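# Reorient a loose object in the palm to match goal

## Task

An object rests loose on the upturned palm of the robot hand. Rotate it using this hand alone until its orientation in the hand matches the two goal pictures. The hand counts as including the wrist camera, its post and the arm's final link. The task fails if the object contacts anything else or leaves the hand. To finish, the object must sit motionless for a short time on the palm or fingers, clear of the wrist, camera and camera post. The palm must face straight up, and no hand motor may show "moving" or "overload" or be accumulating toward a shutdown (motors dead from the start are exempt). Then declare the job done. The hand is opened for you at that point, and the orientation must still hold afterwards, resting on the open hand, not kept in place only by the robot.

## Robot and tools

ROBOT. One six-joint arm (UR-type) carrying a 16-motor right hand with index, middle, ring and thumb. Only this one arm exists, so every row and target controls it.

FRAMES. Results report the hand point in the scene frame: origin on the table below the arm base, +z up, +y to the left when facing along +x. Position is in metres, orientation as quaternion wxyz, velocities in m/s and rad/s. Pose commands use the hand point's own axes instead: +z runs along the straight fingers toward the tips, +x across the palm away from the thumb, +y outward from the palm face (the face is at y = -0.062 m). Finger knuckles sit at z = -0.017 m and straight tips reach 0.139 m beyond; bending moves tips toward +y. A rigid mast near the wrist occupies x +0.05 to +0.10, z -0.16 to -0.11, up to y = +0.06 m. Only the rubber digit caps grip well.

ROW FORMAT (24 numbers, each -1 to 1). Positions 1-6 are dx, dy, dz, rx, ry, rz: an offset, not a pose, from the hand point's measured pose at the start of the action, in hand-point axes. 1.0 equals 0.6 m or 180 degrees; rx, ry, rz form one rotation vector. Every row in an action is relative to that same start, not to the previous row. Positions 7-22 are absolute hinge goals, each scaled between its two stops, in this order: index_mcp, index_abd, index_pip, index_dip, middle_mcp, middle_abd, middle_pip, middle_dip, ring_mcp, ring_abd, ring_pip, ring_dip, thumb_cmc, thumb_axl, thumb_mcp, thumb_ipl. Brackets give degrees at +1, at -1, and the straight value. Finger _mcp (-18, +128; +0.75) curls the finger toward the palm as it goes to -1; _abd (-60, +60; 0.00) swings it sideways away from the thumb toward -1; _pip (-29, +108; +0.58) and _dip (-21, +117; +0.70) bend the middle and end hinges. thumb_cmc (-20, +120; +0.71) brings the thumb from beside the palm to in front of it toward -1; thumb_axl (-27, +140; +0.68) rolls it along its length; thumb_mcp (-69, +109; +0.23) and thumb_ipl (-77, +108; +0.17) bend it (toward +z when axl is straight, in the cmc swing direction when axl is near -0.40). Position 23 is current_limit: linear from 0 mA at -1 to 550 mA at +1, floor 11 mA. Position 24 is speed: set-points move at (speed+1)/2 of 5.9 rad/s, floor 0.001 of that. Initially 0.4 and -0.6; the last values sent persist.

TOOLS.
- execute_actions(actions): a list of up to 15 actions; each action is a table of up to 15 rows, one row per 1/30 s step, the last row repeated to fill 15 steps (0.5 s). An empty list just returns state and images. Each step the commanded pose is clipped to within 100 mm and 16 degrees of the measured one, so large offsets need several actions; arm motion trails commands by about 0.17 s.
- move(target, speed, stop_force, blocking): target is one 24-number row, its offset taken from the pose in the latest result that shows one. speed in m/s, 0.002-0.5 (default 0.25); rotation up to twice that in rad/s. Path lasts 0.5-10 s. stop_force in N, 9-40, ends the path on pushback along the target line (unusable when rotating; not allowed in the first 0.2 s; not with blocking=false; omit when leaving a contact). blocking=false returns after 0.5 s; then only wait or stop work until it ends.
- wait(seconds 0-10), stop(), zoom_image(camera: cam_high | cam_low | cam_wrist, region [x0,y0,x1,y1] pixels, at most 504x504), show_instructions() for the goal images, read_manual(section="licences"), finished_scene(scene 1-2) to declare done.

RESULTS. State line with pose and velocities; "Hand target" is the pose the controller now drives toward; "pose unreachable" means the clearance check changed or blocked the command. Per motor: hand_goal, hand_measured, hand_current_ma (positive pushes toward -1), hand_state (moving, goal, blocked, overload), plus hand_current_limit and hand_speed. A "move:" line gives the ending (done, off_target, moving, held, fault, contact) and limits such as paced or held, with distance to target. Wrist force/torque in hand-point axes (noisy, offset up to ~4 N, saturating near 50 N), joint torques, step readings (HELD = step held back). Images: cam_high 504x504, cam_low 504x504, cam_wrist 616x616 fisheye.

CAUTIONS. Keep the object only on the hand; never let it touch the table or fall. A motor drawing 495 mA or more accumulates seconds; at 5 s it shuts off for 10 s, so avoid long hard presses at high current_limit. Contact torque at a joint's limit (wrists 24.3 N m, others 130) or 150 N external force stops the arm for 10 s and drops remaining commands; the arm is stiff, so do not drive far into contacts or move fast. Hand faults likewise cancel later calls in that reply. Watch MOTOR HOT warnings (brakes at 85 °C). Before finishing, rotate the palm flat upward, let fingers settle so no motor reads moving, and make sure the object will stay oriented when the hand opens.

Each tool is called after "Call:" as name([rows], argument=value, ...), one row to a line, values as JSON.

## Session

Call:
show_instructions()

Call:
execute_actions(actions=[])

Call:
zoom_image(camera="cam_wrist", region=[130, 220, 430, 460])

Reference images for this scene: goal picture from the wrist camera place, goal picture looking into the palm.

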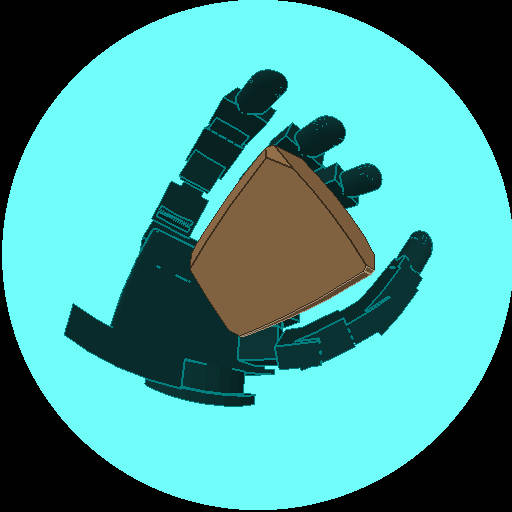

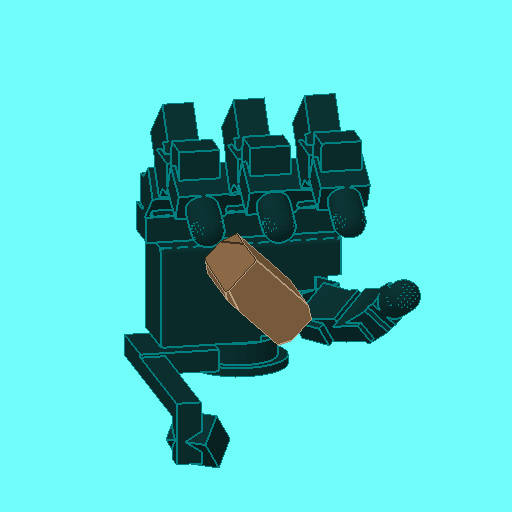

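Scene clock: 0.00 s.
end_effector_position=(+0.6031, +0.0455, +0.5024) hand_goal=(+0.046, +0.000, -0.008, +0.280, +0.046, +0.000, -0.008, +0.280, +0.046, +0.000, -0.008, +0.280, -0.104, +0.266, +0.032, -0.018) hand_measured=(+0.062, +0.000, -0.006, +0.282, +0.060, +0.000, -0.006, +0.282, +0.060, +0.000, -0.006, +0.282, -0.092, +0.270, +0.034, -0.016) hand_current_ma=(+83, +0, +12, +12, +80, +0, +12, +13, +78, +0, +13, +12, +66, +24, +13, +11) hand_state=(goal, goal, goal, goal, goal, goal, goal, goal, goal, goal, goal, goal, goal, goal, goal, goal) hand_current_limit=0.40 hand_speed=-0.60 end_effector_quat_wxyz=(+0.510, +0.474, +0.505, +0.510) end_effector_velocity=(-0.001, -0.000, +0.001) end_effector_angular_velocity=(-0.001, -0.003, -0.000)
Joint positions: [-0.154 -1.176  2.213 -4.214 -1.337 -0.023]
Joint velocities: [-0.    -0.001 -0.    -0.002 -0.    -0.   ]
Joint torques (N m, as the arm reports them, + toward a larger angle): no reading
Wrist force (N, on the end effector, along its own x y z axes, offset not removed): no reading
Wrist torque (N m, same axes, about the end effector's origin, offset not removed): no reading
Hand target: +0.603, +0.045, +0.502; +0.510, +0.474, +0.505, +0.510

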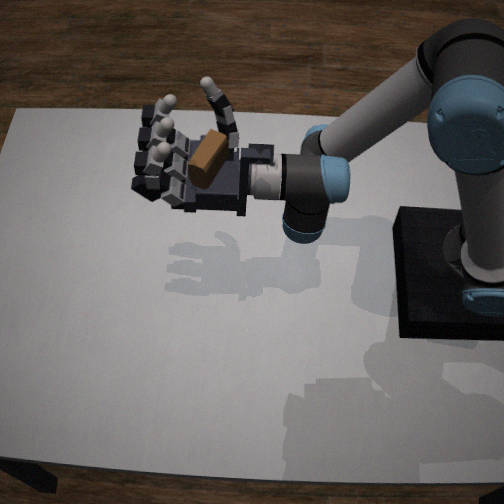

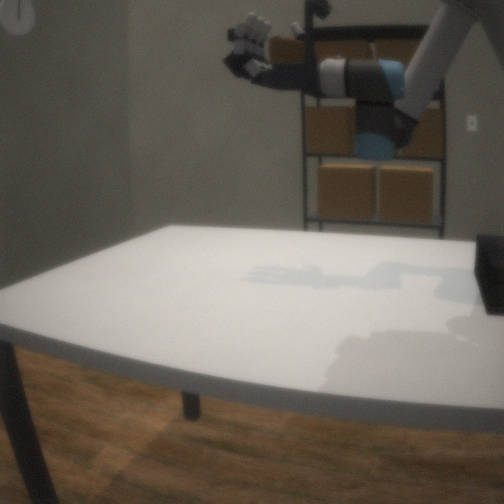

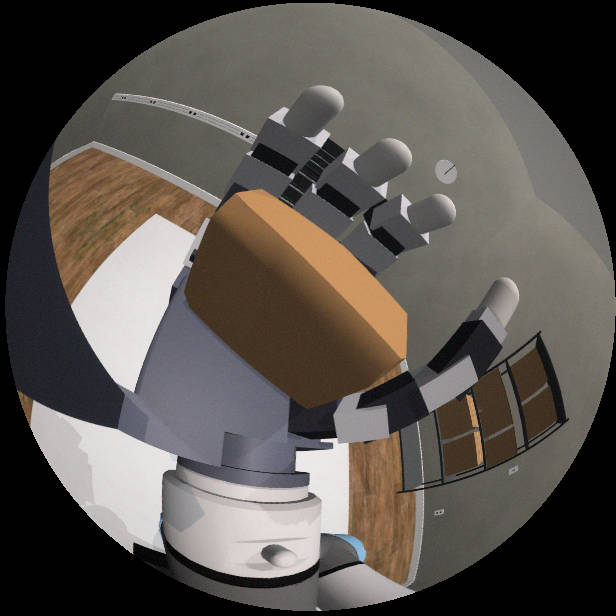

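Region (130, 220, 430, 460) of cam_wrist's 616x616 image, scaled by 1.680, with more detail than that image has; it fills the top 403 rows of this view, and the rest is white.

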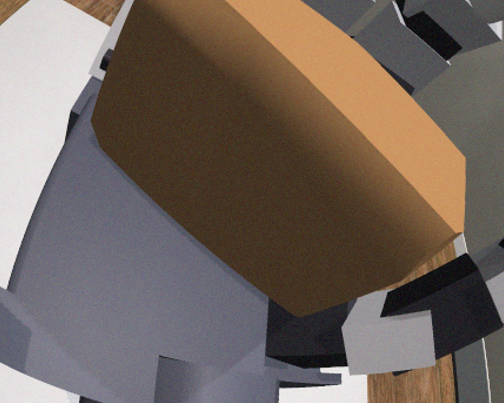

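Call:
zoom_image(camera="cam_high", region=[130, 90, 280, 220])

Call:
zoom_image(camera="cam_low", region=[210, 0, 350, 100])

Region (130, 90, 280, 220) of cam_high's 504x504 image, scaled by 3.360, with more detail than that image has; it fills the top 437 rows of this view, and the rest is white.

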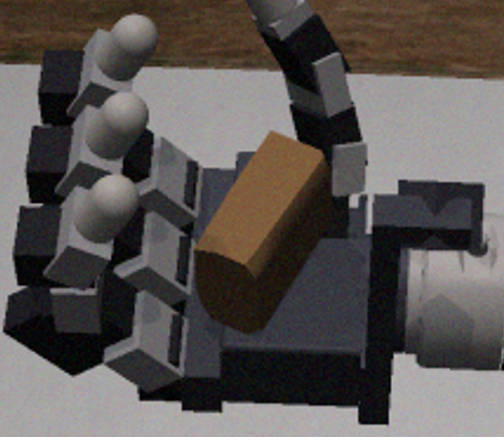

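Region (210, 0, 350, 100) of cam_low's 504x504 image, scaled by 3.600, with more detail than that image has; it fills the top 360 rows of this view, and the rest is white.

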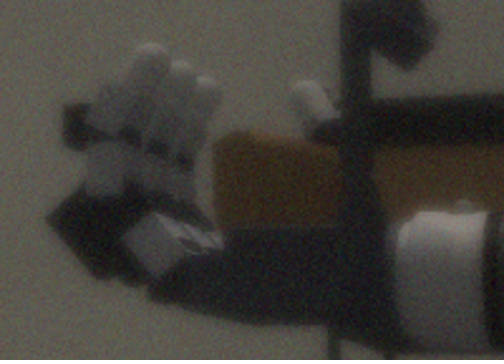

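Call:
zoom_image(camera="cam_wrist", region=[160, 160, 340, 330])

Call:
move(target=[0,0,0,0,0.5,0,0.4,0,0.3,0.5,0.4,0,0.3,0.5,0.4,0,0.3,0.5,0.3,0.266,0.03,-0.02,0.4,-0.6], speed=0.15)

Region (160, 160, 340, 330) of cam_wrist's 616x616 image, scaled by 2.800, with more detail than that image has.

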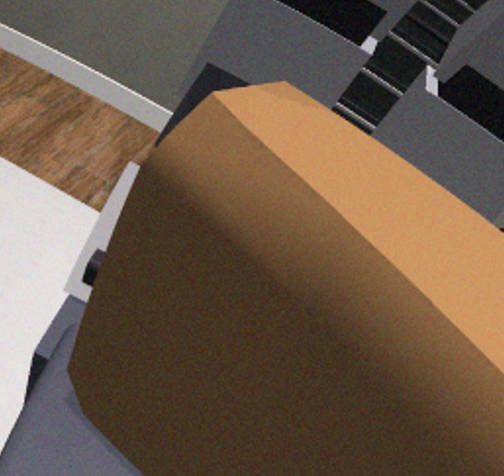

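Scene clock: 24.93 s.
end_effector_position=(+0.6034, +0.0458, +0.5023) hand_goal=(+0.400, +0.000, +0.300, +0.500, +0.400, +0.000, +0.300, +0.500, +0.400, +0.000, +0.300, +0.500, +0.300, +0.266, +0.030, -0.020) hand_measured=(+0.410, +0.000, +0.300, +0.498, +0.408, +0.000, +0.300, +0.498, +0.408, +0.000, +0.300, +0.498, +0.306, +0.270, +0.032, -0.018) hand_current_ma=(+49, +0, -1, -13, +47, +0, -1, -13, +46, +0, -1, -12, +36, +23, +14, +12) hand_state=(goal, goal, goal, goal, goal, goal, goal, goal, goal, goal, goal, goal, goal, goal, goal, goal) hand_current_limit=0.40 hand_speed=-0.60 end_effector_quat_wxyz=(+0.004, -0.025, +0.718, +0.695) end_effector_velocity=(+0.000, +0.000, -0.000) end_effector_angular_velocity=(-0.000, +0.001, +0.014)
Joint positions: [-0.473 -0.793  1.43  -3.839  0.551  0.019]
Joint velocities: [ 0.003  0.007 -0.013  0.007  0.011 -0.   ]
Joint torques (N m, as the arm reports them, + toward a larger angle): [  7.1  -37.09 -28.34   3.21   2.21  -1.77]
Wrist force (N, on the end effector, along its own x y z axes, offset not removed): [-0.2 -1.7 -1.5]
Wrist torque (N m, same axes, about the end effector's origin, offset not removed): [-0.11 -0.08 -0.25]
Hand target: +0.603, +0.046, +0.502; +0.004, -0.025, +0.718, +0.695
Off the commanded pose: 0.000 m, 0 deg.
move: done

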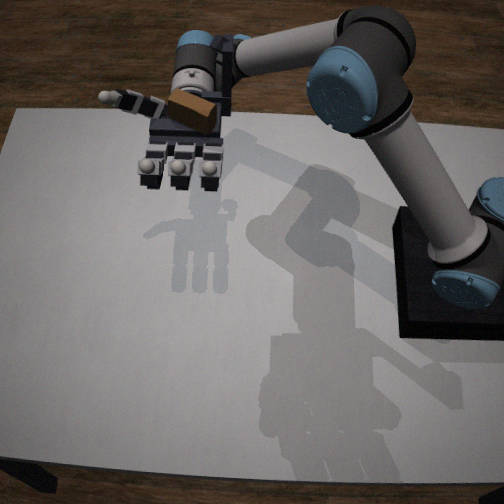

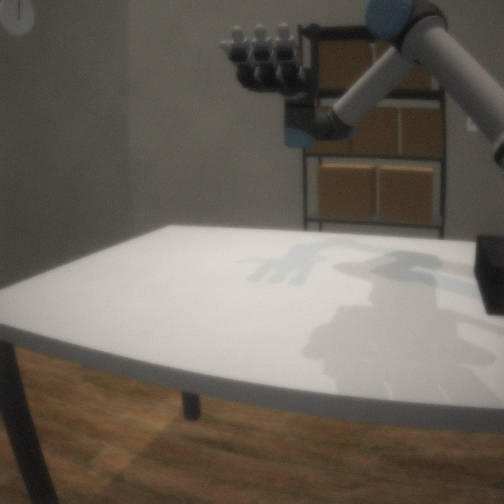

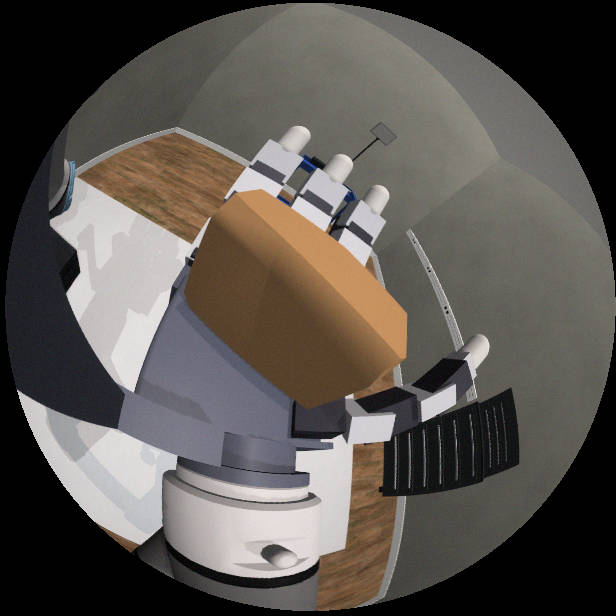

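Move toward the base and lower so both cameras see the thumb end.

Call:
move(target=[0.35,-0.25,0.3,0,0.2,0,0.7,0,0.5,0.6,0.7,0,0.5,0.6,0.7,0,0.5,0.6,0.6,0.266,0.3,0.1,0.4,-0.6], speed=0.12)

Scene clock: 34.90 s.
end_effector_position=(+0.3949, +0.2145, +0.3382) hand_goal=(+0.700, +0.000, +0.500, +0.600, +0.700, +0.000, +0.500, +0.600, +0.700, +0.000, +0.500, +0.600, +0.600, +0.266, +0.300, +0.100) hand_measured=(+0.710, +0.000, +0.500, +0.598, +0.710, +0.000, +0.500, +0.598, +0.708, +0.000, +0.500, +0.598, +0.610, +0.268, +0.302, +0.100) hand_current_ma=(+56, +0, +4, -11, +54, +0, +4, -12, +53, +0, +5, -10, +52, +11, +8, -7) hand_state=(goal, goal, goal, goal, goal, goal, goal, goal, goal, goal, goal, goal, goal, goal, goal, goal) hand_current_limit=0.40 hand_speed=-0.60 end_effector_quat_wxyz=(-0.218, -0.238, +0.685, +0.654) end_effector_velocity=(-0.001, +0.001, -0.002) end_effector_angular_velocity=(-0.000, +0.001, +0.004)
Joint positions: [-0.178 -0.663  1.77  -4.308  0.885  0.03 ]
Joint velocities: [ 0.003  0.003  0.001 -0.003  0.001  0.   ]
Joint torques (N m, as the arm reports them, + toward a larger angle): [  8.85 -31.62   4.36   0.47   2.07   1.92]
Wrist force (N, on the end effector, along its own x y z axes, offset not removed): [-1.7 0.7 -1.1]
Wrist torque (N m, same axes, about the end effector's origin, offset not removed): [0.09 0.19 -0.13]
Hand target: +0.395, +0.215, +0.338; -0.218, -0.238, +0.684, +0.654
Off the commanded pose: 0.000 m, 0 deg.
move: done

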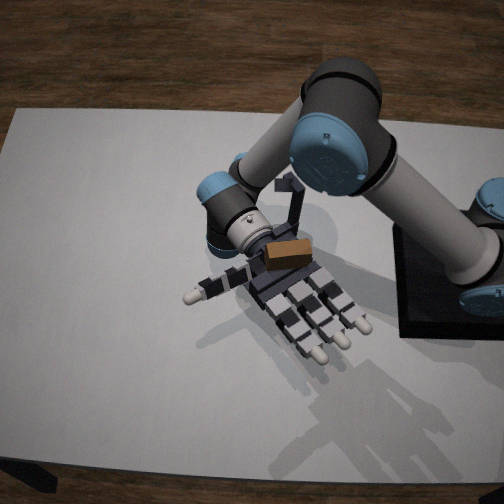

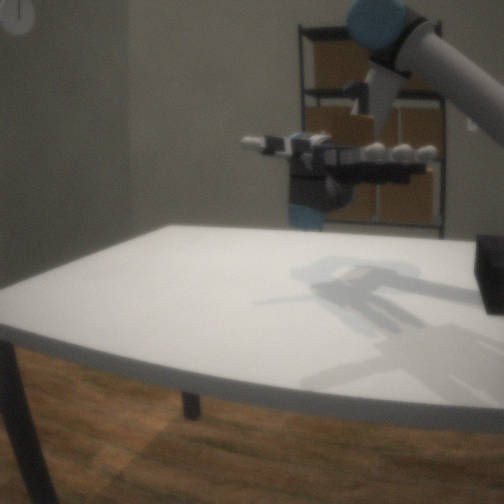

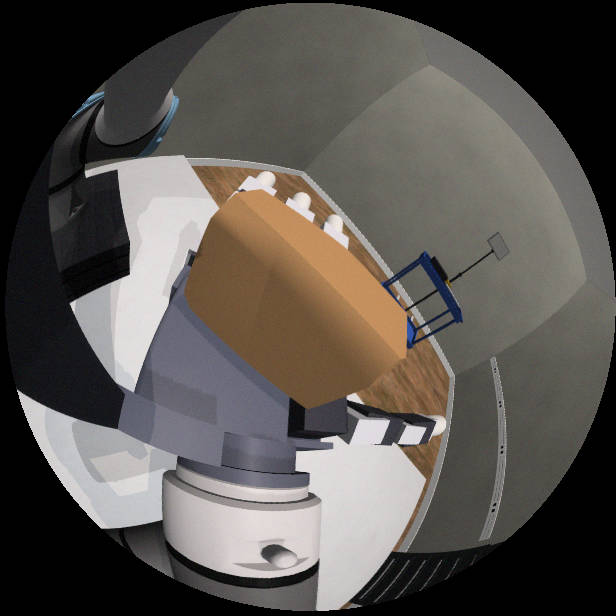

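Call:
zoom_image(camera="cam_high", region=[240, 215, 340, 300])

Call:
zoom_image(camera="cam_low", region=[290, 90, 400, 170])

Call:
zoom_image(camera="cam_wrist", region=[280, 290, 440, 430])

Region (240, 215, 340, 300) of cam_high's 504x504 image, scaled by 5.040, with more detail than that image has; it fills the top 428 rows of this view, and the rest is white.

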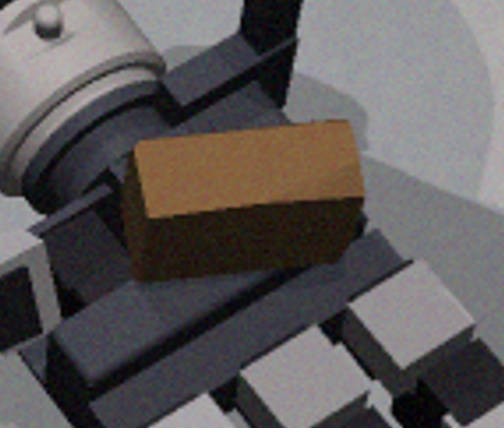

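Region (290, 90, 400, 170) of cam_low's 504x504 image, scaled by 4.582, with more detail than that image has; it fills the top 367 rows of this view, and the rest is white.

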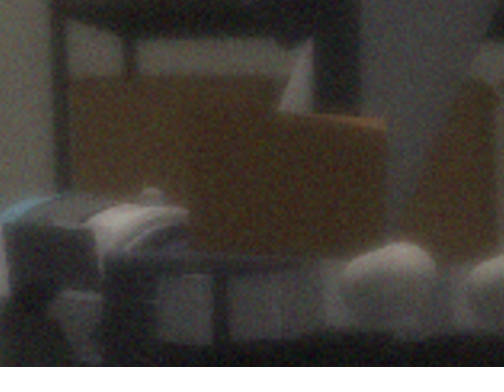

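Region (280, 290, 440, 430) of cam_wrist's 616x616 image, scaled by 3.150, with more detail than that image has; it fills the top 441 rows of this view, and the rest is white.

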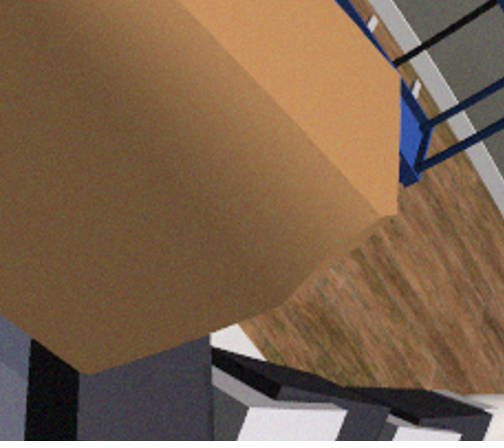

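Call:
move(target=[-0.14,0,-0.24,0,-0.7,0,0.7,0.4,-1,-0.5,0.7,0,0.5,0.6,0.4,0,0.3,0.6,0.6,0.266,0.3,0.1,0.4,-0.6], speed=0.17)

Call:
execute_actions([
  [[0,0,0,0,0,0,0.45,0.4,-1,-0.45,0.7,0,0.5,0.6,0.4,0,0.3,0.6,0.6,0.266,0.3,0.1,0.4,-0.8]],
  [[0,0,0,0,0,0,0.25,0.4,-1,-0.4,0.7,0,0.5,0.6,0.4,0,0.3,0.6,0.6,0.266,0.3,0.1,0.4,-0.8]],
  [[0,0,0,0,0,0,0.06,0.4,-1,-0.25,0.7,0,0.5,0.6,0.4,0,0.3,0.6,0.6,0.266,0.3,0.1,0.4,-0.8]],
  [[0,0,0,0,0,0,-0.03,0.4,-1,-0.08,0.7,0,0.5,0.6,0.4,0,0.3,0.6,0.6,0.266,0.3,0.1,0.4,-0.8]],
  [[0,0,0,0,0,0,-0.12,0.4,-1,0.07,0.7,0,0.5,0.6,0.4,0,0.3,0.6,0.6,0.266,0.3,0.1,0.4,-0.8]],
  [[0,0,0,0,0,0,-0.22,0.4,-1,0.2,0.7,0,0.5,0.6,0.4,0,0.3,0.6,0.6,0.266,0.3,0.1,0.4,-0.8]],
])

Scene clock: 70.23 s.
end_effector_position=(+0.5488, +0.1516, +0.3467) hand_goal=(+0.700, +0.400, -1.000, -0.500, +0.700, +0.000, +0.500, +0.600, +0.400, +0.000, +0.300, +0.600, +0.600, +0.266, +0.300, +0.100) hand_measured=(+0.710, +0.396, -0.998, -0.498, +0.710, +0.000, +0.500, +0.598, +0.422, +0.000, +0.308, +0.598, +0.610, +0.268, +0.302, +0.100) hand_current_ma=(+58, -14, +7, +11, +54, +0, +4, -12, +134, +0, +41, -10, +52, +11, +10, -7) hand_state=(goal, goal, goal, goal, goal, goal, goal, goal, blocked, goal, goal, goal, goal, goal, goal, goal) hand_current_limit=0.40 hand_speed=-0.60 end_effector_quat_wxyz=(+0.510, +0.474, +0.505, +0.510) end_effector_velocity=(+0.001, +0.000, +0.000) end_effector_angular_velocity=(+0.003, +0.000, -0.012)
Joint positions: [ 0.143 -0.752  2.244 -4.668 -1.634 -0.033]
Joint velocities: [ 0.009  0.    -0.007  0.006 -0.022  0.002]
Joint torques (N m, as the arm reports them, + toward a larger angle): [  8.95 -27.97 -18.7   -0.69  -2.13   2.26]
Wrist force (N, on the end effector, along its own x y z axes, offset not removed): [-1.3 0.2 -1.4]
Wrist torque (N m, same axes, about the end effector's origin, offset not removed): [-0.07 0.17 -0.26]
Hand target: +0.549, +0.152, +0.347; +0.511, +0.475, +0.504, +0.510
Off the commanded pose: 0.000 m, 0 deg.
move: done

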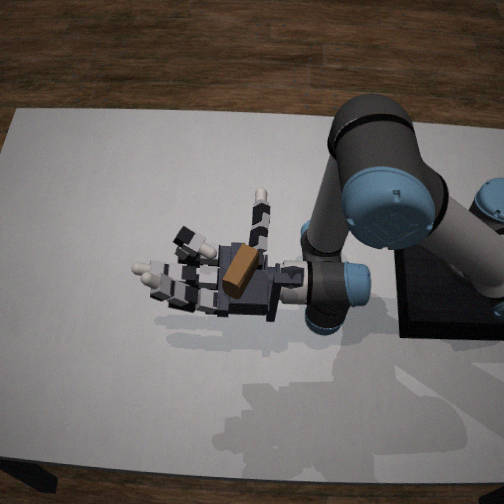

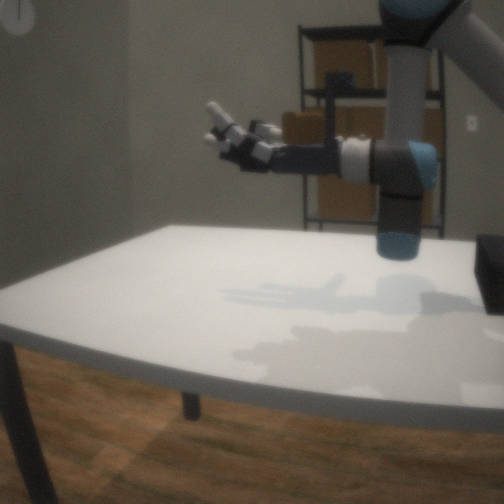

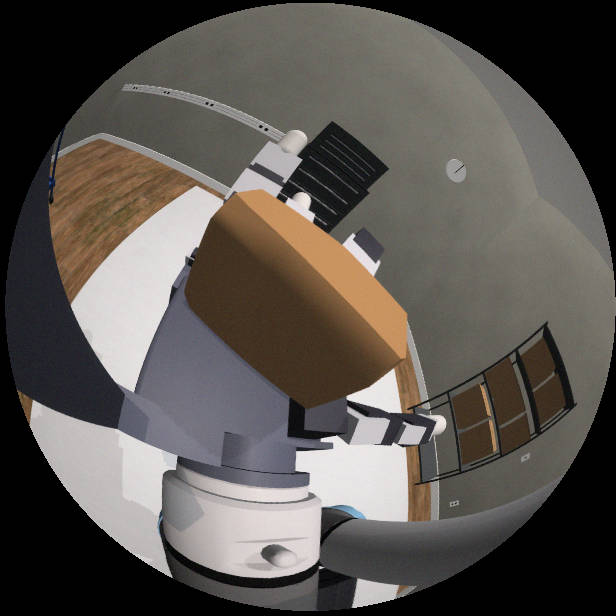

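Scene clock: 73.23 s.
end_effector_position=(+0.5488, +0.1516, +0.3467) hand_goal=(-0.220, +0.400, -1.000, +0.200, +0.700, +0.000, +0.500, +0.600, +0.400, +0.000, +0.300, +0.600, +0.600, +0.266, +0.300, +0.100) hand_measured=(-0.216, +0.398, -1.000, +0.194, +0.710, +0.000, +0.500, +0.598, +0.422, +0.000, +0.308, +0.598, +0.610, +0.268, +0.302, +0.100) hand_current_ma=(+23, -12, +1, -26, +54, +0, +4, -12, +133, +0, +41, -10, +52, +11, +10, -7) hand_state=(goal, goal, goal, goal, goal, goal, goal, goal, blocked, goal, goal, goal, goal, goal, goal, goal) hand_current_limit=0.40 hand_speed=-0.80 end_effector_quat_wxyz=(+0.510, +0.474, +0.505, +0.510) end_effector_velocity=(-0.000, +0.000, -0.001) end_effector_angular_velocity=(-0.000, +0.003, +0.000)
Joint positions: [ 0.143 -0.752  2.244 -4.668 -1.634 -0.033]
Joint velocities: [ 0.     0.002  0.001 -0.    -0.     0.   ]
Joint torques (N m, as the arm reports them, + toward a larger angle): [ -5.87 -32.69   3.57  -3.52   1.82  -1.01]
Wrist force (N, on the end effector, along its own x y z axes, offset not removed): [-0.7 0.0 -3.1]
Wrist torque (N m, same axes, about the end effector's origin, offset not removed): [0.14 0.16 -0.16]
Hand target: +0.549, +0.152, +0.347; +0.510, +0.474, +0.505, +0.510
Off the commanded pose: 0.000 m, 0 deg.
Step readings (end_effector_position; steps 1 to 15: 1st action; 16 to 30: 2nd action; 31 to 45: 3rd action; 46 to 60: 4th action; 61 to 75: 5th action; 76 to 90: 6th action):
0: (+0.5488, +0.1516, +0.3467)
1: (+0.5488, +0.1516, +0.3467)
2: (+0.5488, +0.1516, +0.3467)
4: (+0.5488, +0.1516, +0.3467)
8: (+0.5488, +0.1517, +0.3467)
15: (+0.5488, +0.1516, +0.3467)
16: (+0.5488, +0.1516, +0.3467)
17: (+0.5488, +0.1516, +0.3467)
19: (+0.5488, +0.1516, +0.3467)
23: (+0.5488, +0.1516, +0.3467)
30: (+0.5488, +0.1516, +0.3467)
31: (+0.5488, +0.1516, +0.3467)
32: (+0.5488, +0.1516, +0.3467)
34: (+0.5488, +0.1516, +0.3467)
38: (+0.5488, +0.1516, +0.3467)
45: (+0.5488, +0.1516, +0.3467)
46: (+0.5488, +0.1516, +0.3467)
47: (+0.5488, +0.1516, +0.3467)
49: (+0.5488, +0.1516, +0.3467)
53: (+0.5488, +0.1516, +0.3467)
60: (+0.5488, +0.1516, +0.3467)
61: (+0.5488, +0.1516, +0.3467)
62: (+0.5488, +0.1516, +0.3467)
64: (+0.5488, +0.1516, +0.3467)
68: (+0.5488, +0.1516, +0.3467)
75: (+0.5488, +0.1516, +0.3467)
76: (+0.5488, +0.1516, +0.3467)
77: (+0.5488, +0.1516, +0.3467)
79: (+0.5488, +0.1516, +0.3467)
83: (+0.5488, +0.1516, +0.3467)
90: end_effector_position above

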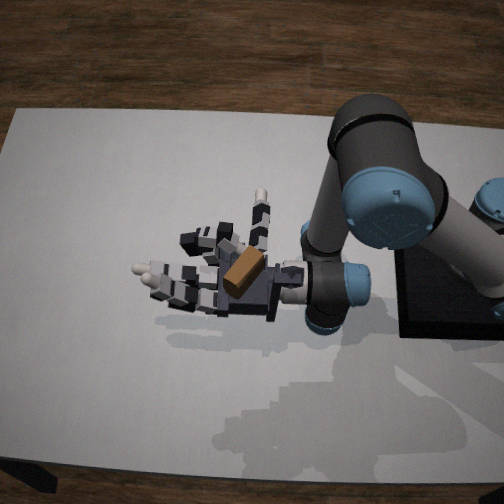

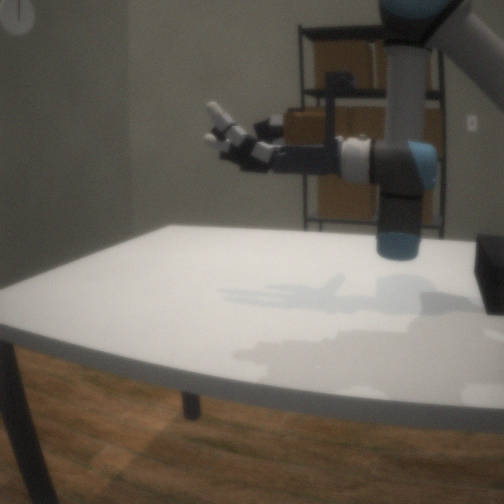

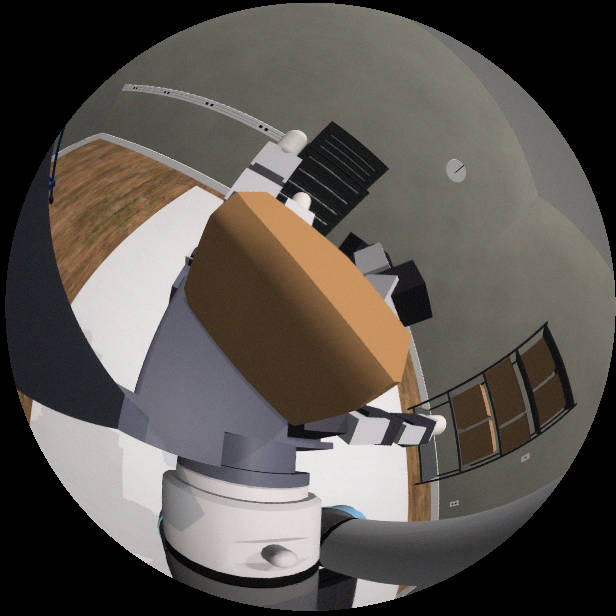

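Call:
execute_actions([
  [[0,0,0,0,0,0,-0.3,0.6,-1,0.3,0.7,0,0.5,0.6,0.7,0.3,-1,-0.5,0.6,0.266,0.3,0.1,0.4,-0.8]],
  [[0,0,0,0,0,0,-0.4,0.85,-1,0.3,0.7,0,0.5,0.6,0.7,0.3,-1,-0.5,0.3,0.266,0.3,0.1,0.4,-0.8]],
  [[0,0,0,0,0,0,-0.45,1,-1,0.3,0.7,0,0.5,0.6,0.7,0.3,-1,-0.5,0.1,0.266,0.3,0.1,0.4,-0.8]],
  [[0,0,0,0,0,0,-0.45,1,-1,0.3,0.7,0,0.5,0.6,0.7,0.3,-1,-0.5,0.1,0.266,0.3,0.1,0.4,-0.8]],
])

Call:
zoom_image(camera="cam_high", region=[130, 180, 310, 330])

Scene clock: 85.40 s.
end_effector_position=(+0.5488, +0.1516, +0.3467) hand_goal=(-0.450, +1.000, -1.000, +0.300, +0.700, +0.000, +0.500, +0.600, +0.700, +0.300, -1.000, -0.500, +0.100, +0.266, +0.300, +0.100) hand_measured=(-0.450, +0.998, -1.000, +0.298, +0.722, +0.002, +0.506, +0.598, +0.708, +0.296, -0.642, -0.336, +0.120, +0.268, +0.302, +0.100) hand_current_ma=(+1, -13, +1, -14, +117, +13, +28, -11, +46, -15, +35, +31, +112, +11, +11, -7) hand_state=(goal, goal, goal, goal, blocked, goal, goal, goal, goal, goal, moving, moving, blocked, goal, goal, goal) hand_current_limit=0.40 hand_speed=-0.80 end_effector_quat_wxyz=(+0.510, +0.474, +0.505, +0.510) end_effector_velocity=(-0.000, -0.000, +0.001) end_effector_angular_velocity=(+0.000, -0.001, +0.000)
Joint positions: [ 0.143 -0.752  2.244 -4.668 -1.634 -0.033]
Joint velocities: [-0.    -0.001  0.     0.     0.001 -0.   ]
Joint torques (N m, as the arm reports them, + toward a larger angle): [ -6.75 -31.35   4.98  -3.13   2.17  -0.86]
Wrist force (N, on the end effector, along its own x y z axes, offset not removed): [-0.5 -1.1 -0.2]
Wrist torque (N m, same axes, about the end effector's origin, offset not removed): [-0.27 -0.01 -0.18]
Hand target: +0.549, +0.152, +0.347; +0.510, +0.474, +0.505, +0.510
Off the commanded pose: 0.000 m, 0 deg.
Step readings (end_effector_position; steps 1 to 15: 1st action; 16 to 30: 2nd action; 31 to 45: 3rd action; 46 to 60: 4th action):
0: (+0.5488, +0.1516, +0.3467)
1: (+0.5488, +0.1516, +0.3467)
2: (+0.5488, +0.1516, +0.3467)
4: (+0.5488, +0.1516, +0.3467)
8: (+0.5488, +0.1516, +0.3467)
15: (+0.5488, +0.1516, +0.3467)
16: (+0.5488, +0.1516, +0.3467)
17: (+0.5488, +0.1516, +0.3467)
19: (+0.5488, +0.1516, +0.3467)
23: (+0.5488, +0.1516, +0.3467)
30: (+0.5488, +0.1516, +0.3467)
31: (+0.5488, +0.1516, +0.3467)
32: (+0.5488, +0.1516, +0.3467)
34: (+0.5488, +0.1516, +0.3467)
38: (+0.5488, +0.1516, +0.3467)
45: (+0.5488, +0.1516, +0.3467)
46: (+0.5488, +0.1516, +0.3467)
47: (+0.5488, +0.1516, +0.3467)
49: (+0.5488, +0.1516, +0.3467)
53: (+0.5488, +0.1516, +0.3467)
60: end_effector_position above

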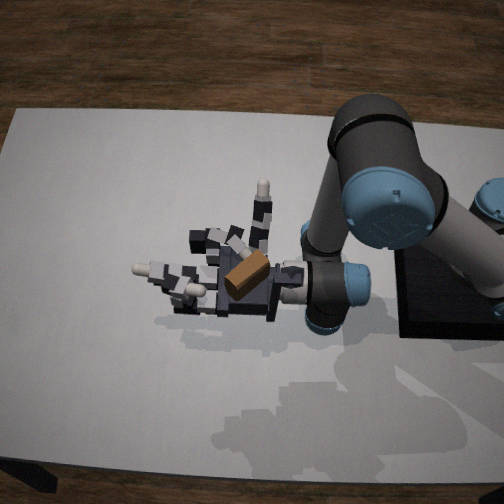

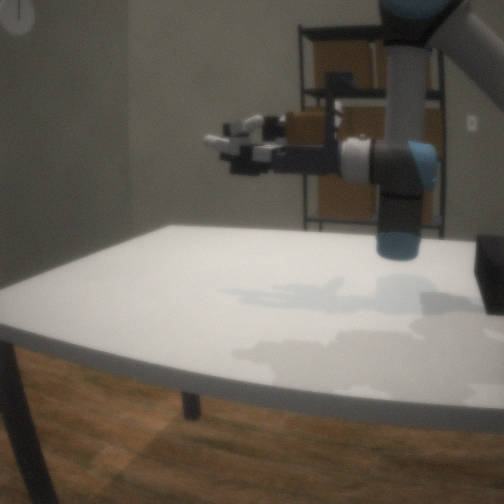

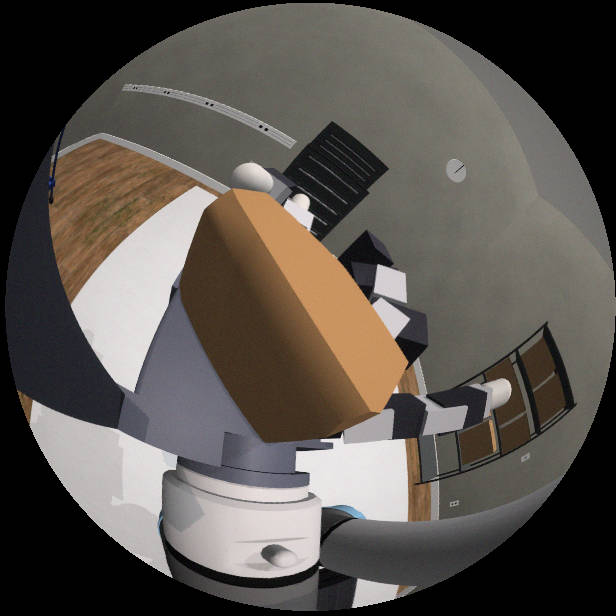

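Region (130, 180, 310, 330) of cam_high's 504x504 image, scaled by 2.800, with more detail than that image has.

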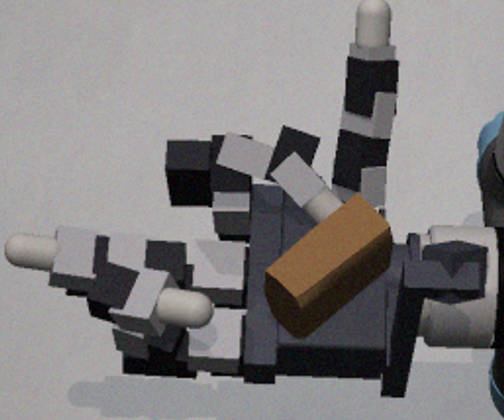

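Call:
move(target=[0,0,0,0,0,0,-0.45,1,-1,0.3,0.9,0.3,0.5,0.6,0.05,0.55,-1,-0.25,0.1,0.266,0.3,0.1,0.4,-0.75])

Call:
zoom_image(camera="cam_high", region=[130, 180, 310, 330])

Call:
move(target=[0,0,0,0,0,0,-0.45,1,-1,0.3,0.9,0.3,0.5,0.6,0.08,-0.5,-1,-0.2,0.1,0.266,0.3,0.1,0.4,-0.8])

Call:
zoom_image(camera="cam_high", region=[130, 180, 310, 330])

Scene clock: 97.70 s.
end_effector_position=(+0.5488, +0.1516, +0.3467) hand_goal=(-0.450, +1.000, -1.000, +0.300, +0.900, +0.300, +0.500, +0.600, +0.050, +0.550, -1.000, -0.250, +0.100, +0.266, +0.300, +0.100) hand_measured=(-0.450, +0.998, -1.000, +0.298, +0.910, +0.296, +0.506, +0.598, +0.058, +0.546, -1.000, -0.254, +0.120, +0.268, +0.302, +0.100) hand_current_ma=(+1, -13, +1, -14, +50, -18, +28, -11, +52, -14, +1, -18, +112, +11, +11, -7) hand_state=(goal, goal, goal, goal, goal, goal, goal, goal, goal, goal, goal, goal, blocked, goal, goal, goal) hand_current_limit=0.40 hand_speed=-0.75 end_effector_quat_wxyz=(+0.510, +0.474, +0.505, +0.510) end_effector_velocity=(-0.000, +0.000, -0.000) end_effector_angular_velocity=(-0.000, -0.000, +0.001)
Joint positions: [ 0.143 -0.752  2.244 -4.668 -1.634 -0.033]
Joint velocities: [ 0.001  0.    -0.    -0.001  0.001 -0.   ]
Joint torques (N m, as the arm reports them, + toward a larger angle): [ -7.25 -31.6    3.94  -3.48   2.02  -1.19]
Wrist force (N, on the end effector, along its own x y z axes, offset not removed): [0.3 -1.1 0.4]
Wrist torque (N m, same axes, about the end effector's origin, offset not removed): [-0.40 -0.11 -0.11]
Hand target: +0.549, +0.152, +0.347; +0.510, +0.474, +0.505, +0.510
Off the commanded pose: 0.000 m, 0 deg.
move: done

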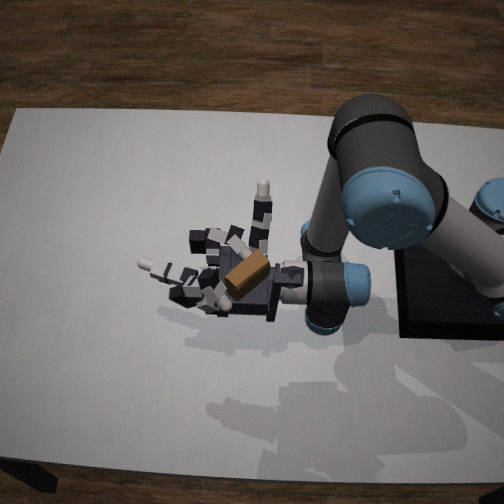

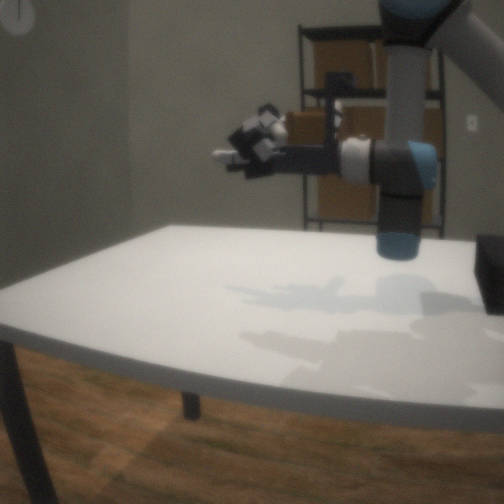

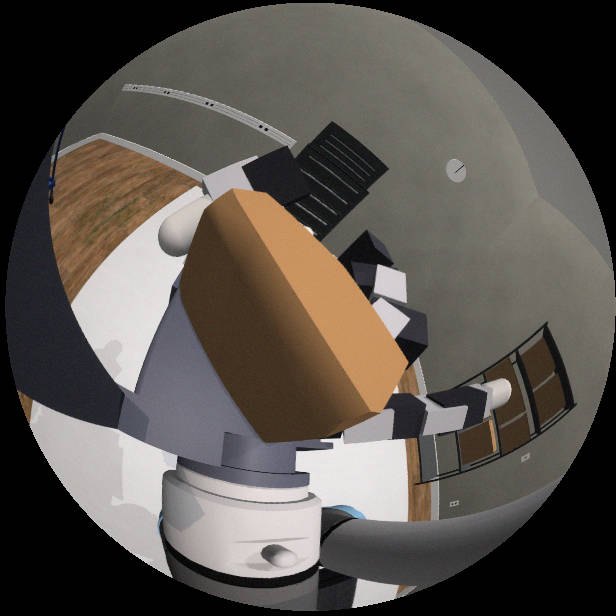

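Region (130, 180, 310, 330) of cam_high's 504x504 image, scaled by 2.800, with more detail than that image has.

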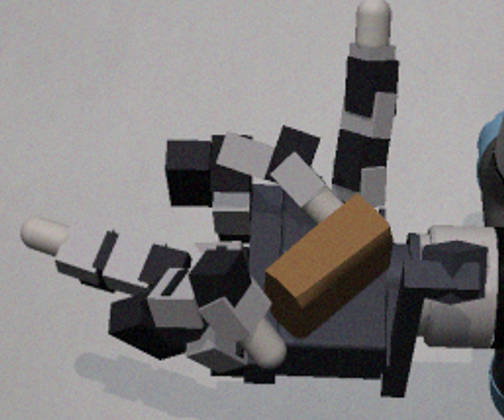

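Scene clock: 99.83 s.
end_effector_position=(+0.5488, +0.1516, +0.3467) hand_goal=(-0.450, +1.000, -1.000, +0.300, +0.900, +0.300, +0.500, +0.600, +0.080, -0.500, -1.000, -0.200, +0.100, +0.266, +0.300, +0.100) hand_measured=(-0.450, +0.998, -0.996, +0.302, +0.910, +0.296, +0.506, +0.598, +0.082, -0.494, -1.000, -0.204, +0.120, +0.268, +0.302, +0.100) hand_current_ma=(+0, -10, +18, +5, +50, -18, +28, -11, +16, +30, +1, -19, +112, +11, +11, -7) hand_state=(goal, goal, goal, goal, goal, goal, goal, goal, goal, goal, goal, goal, blocked, goal, goal, goal) hand_current_limit=0.40 hand_speed=-0.80 end_effector_quat_wxyz=(+0.510, +0.474, +0.505, +0.510) end_effector_velocity=(+0.000, -0.000, -0.000) end_effector_angular_velocity=(+0.000, +0.001, -0.001)
Joint positions: [ 0.143 -0.752  2.244 -4.668 -1.634 -0.033]
Joint velocities: [-0.     0.001  0.     0.    -0.     0.   ]
Joint torques (N m, as the arm reports them, + toward a larger angle): [ -7.08 -33.62   3.09  -3.49   1.87  -1.07]
Wrist force (N, on the end effector, along its own x y z axes, offset not removed): [0.9 0.7 -1.1]
Wrist torque (N m, same axes, about the end effector's origin, offset not removed): [-0.11 -0.08 0.00]
Hand target: +0.549, +0.152, +0.347; +0.510, +0.474, +0.505, +0.510
Off the commanded pose: 0.000 m, 0 deg.
move: done

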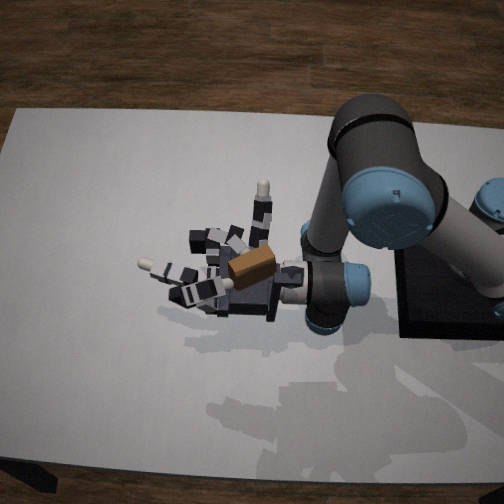

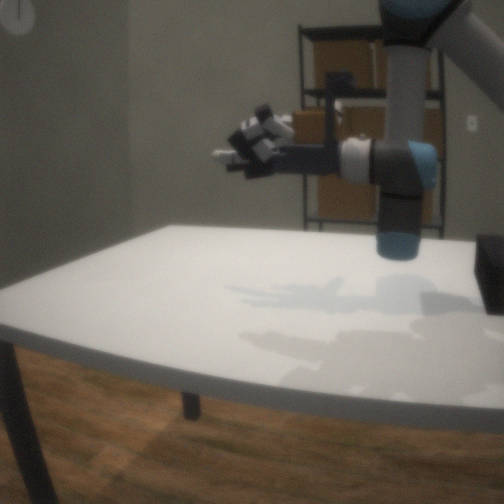

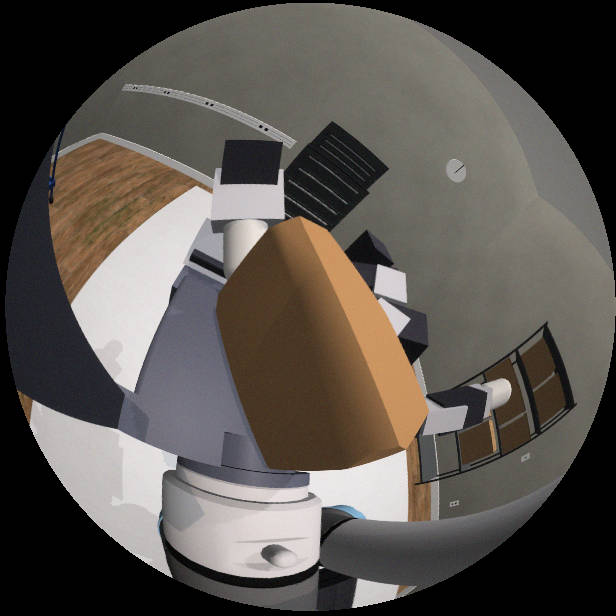

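Region (130, 180, 310, 330) of cam_high's 504x504 image, scaled by 2.800, with more detail than that image has.

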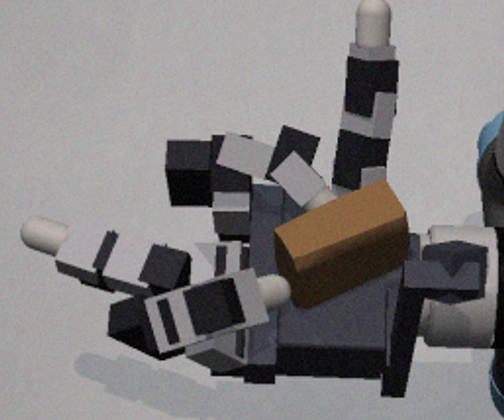

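Call:
execute_actions([
  [[0,0,0,0,0,0,-0.45,1,-1,0.3,0.5,0,0.58,0.4,0.08,0,-1,-0.1,-0.1,0.266,0.3,0.1,0.4,-0.6]],
  [[0,0,0,0,0,0,-0.45,1,-1,0.3,0,0,0.58,0.4,-0.05,0,-1,0.1,-0.3,0.266,0.3,0.1,0.4,-0.7]],
  [[0,0,0,0,0,0,-0.45,1,-1,0.3,-0.48,0,0.58,0.4,-0.15,-0.3,-1,0.1,-0.5,0.266,0.3,0.1,0.4,-0.7]],
  [[0,0,0,0,0,0,-0.45,1,-1,0.3,-0.48,0,0.58,0.4,-0.2,-0.55,-1,0.1,-0.7,0.266,0.3,0.1,0.4,-0.8]],
  [[0,0,0,0,0,0,-0.45,1,-1,0.3,-0.48,0,0.58,0.4,-0.2,-0.55,-1,0.1,-0.85,0.266,0.3,0.1,0.4,-0.8]],
])

Call:
zoom_image(camera="cam_high", region=[130, 180, 310, 330])

Scene clock: 111.17 s.
end_effector_position=(+0.5488, +0.1516, +0.3467) hand_goal=(-0.450, +1.000, -1.000, +0.300, -0.480, +0.000, +0.580, +0.400, -0.200, -0.550, -1.000, +0.100, -0.850, +0.266, +0.300, +0.100) hand_measured=(-0.450, +1.000, -1.000, +0.262, -0.476, +0.002, +0.580, +0.402, -0.194, -0.502, -0.998, +0.096, -0.564, +0.268, +0.296, +0.100) hand_current_ma=(-1, -1, -3, -195, +21, +13, +2, +14, +31, +209, +13, -18, +385, +11, -30, -7) hand_state=(goal, goal, goal, blocked, goal, goal, goal, goal, goal, blocked, goal, goal, blocked, goal, goal, goal) hand_current_limit=0.40 hand_speed=-0.80 end_effector_quat_wxyz=(+0.510, +0.474, +0.505, +0.510) end_effector_velocity=(-0.000, +0.000, -0.000) end_effector_angular_velocity=(+0.000, -0.000, +0.000)
Joint positions: [ 0.143 -0.752  2.244 -4.668 -1.634 -0.033]
Joint velocities: [-0.     0.001 -0.    -0.001  0.     0.   ]
Joint torques (N m, as the arm reports them, + toward a larger angle): [ -7.51 -31.48   5.24  -3.52   1.92  -1.26]
Wrist force (N, on the end effector, along its own x y z axes, offset not removed): [-1.2 -1.7 0.3]
Wrist torque (N m, same axes, about the end effector's origin, offset not removed): [-0.51 0.06 -0.32]
Hand target: +0.549, +0.152, +0.347; +0.510, +0.474, +0.505, +0.510
Off the commanded pose: 0.000 m, 0 deg.
Step readings (end_effector_position; steps 1 to 15: 1st action; 16 to 30: 2nd action; 31 to 45: 3rd action; 46 to 60: 4th action; 61 to 75: 5th action):
0: (+0.5488, +0.1516, +0.3467)
1: (+0.5488, +0.1516, +0.3467)
2: (+0.5488, +0.1516, +0.3467)
4: (+0.5488, +0.1516, +0.3467)
8: (+0.5488, +0.1516, +0.3467)
15: (+0.5488, +0.1516, +0.3467)
16: (+0.5488, +0.1516, +0.3467)
17: (+0.5488, +0.1516, +0.3467)
19: (+0.5488, +0.1516, +0.3467)
23: (+0.5488, +0.1516, +0.3467)
30: (+0.5488, +0.1516, +0.3467)
31: (+0.5488, +0.1516, +0.3467)
32: (+0.5488, +0.1516, +0.3467)
34: (+0.5488, +0.1516, +0.3467)
38: (+0.5488, +0.1516, +0.3467)
45: (+0.5488, +0.1516, +0.3467)
46: (+0.5488, +0.1516, +0.3467)
47: (+0.5488, +0.1516, +0.3467)
49: (+0.5488, +0.1516, +0.3467)
53: (+0.5488, +0.1516, +0.3467)
60: (+0.5488, +0.1516, +0.3467)
61: (+0.5488, +0.1516, +0.3467)
62: (+0.5488, +0.1516, +0.3467)
64: (+0.5488, +0.1516, +0.3467)
68: (+0.5488, +0.1516, +0.3467)
75: end_effector_position above

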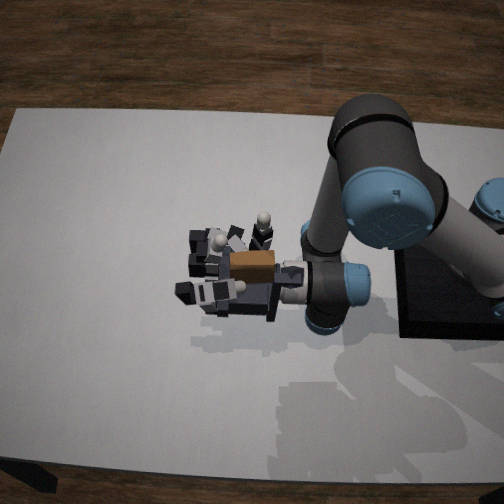

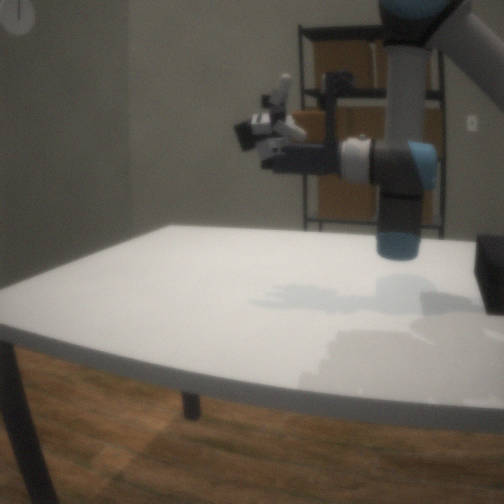

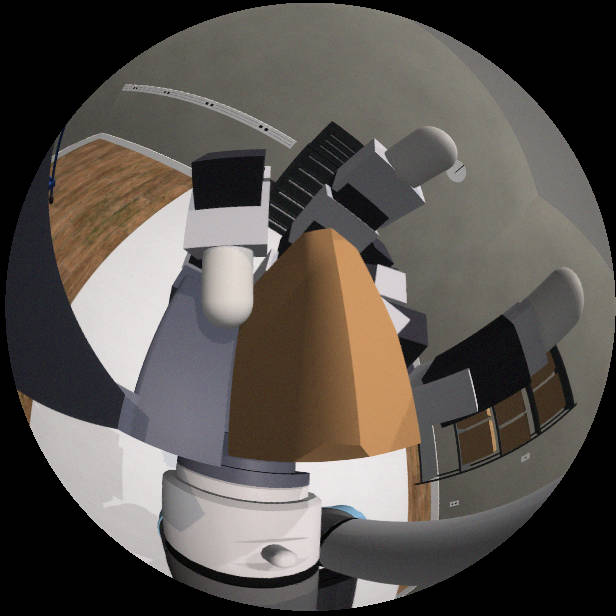

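Region (130, 180, 310, 330) of cam_high's 504x504 image, scaled by 2.800, with more detail than that image has.

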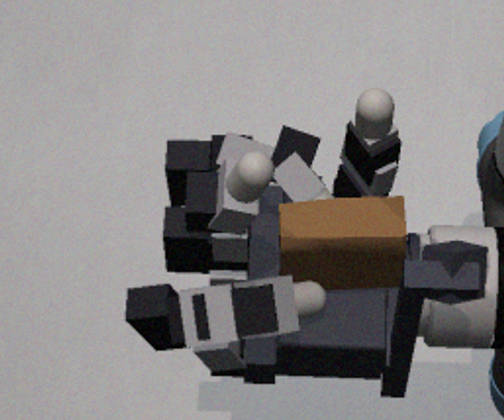

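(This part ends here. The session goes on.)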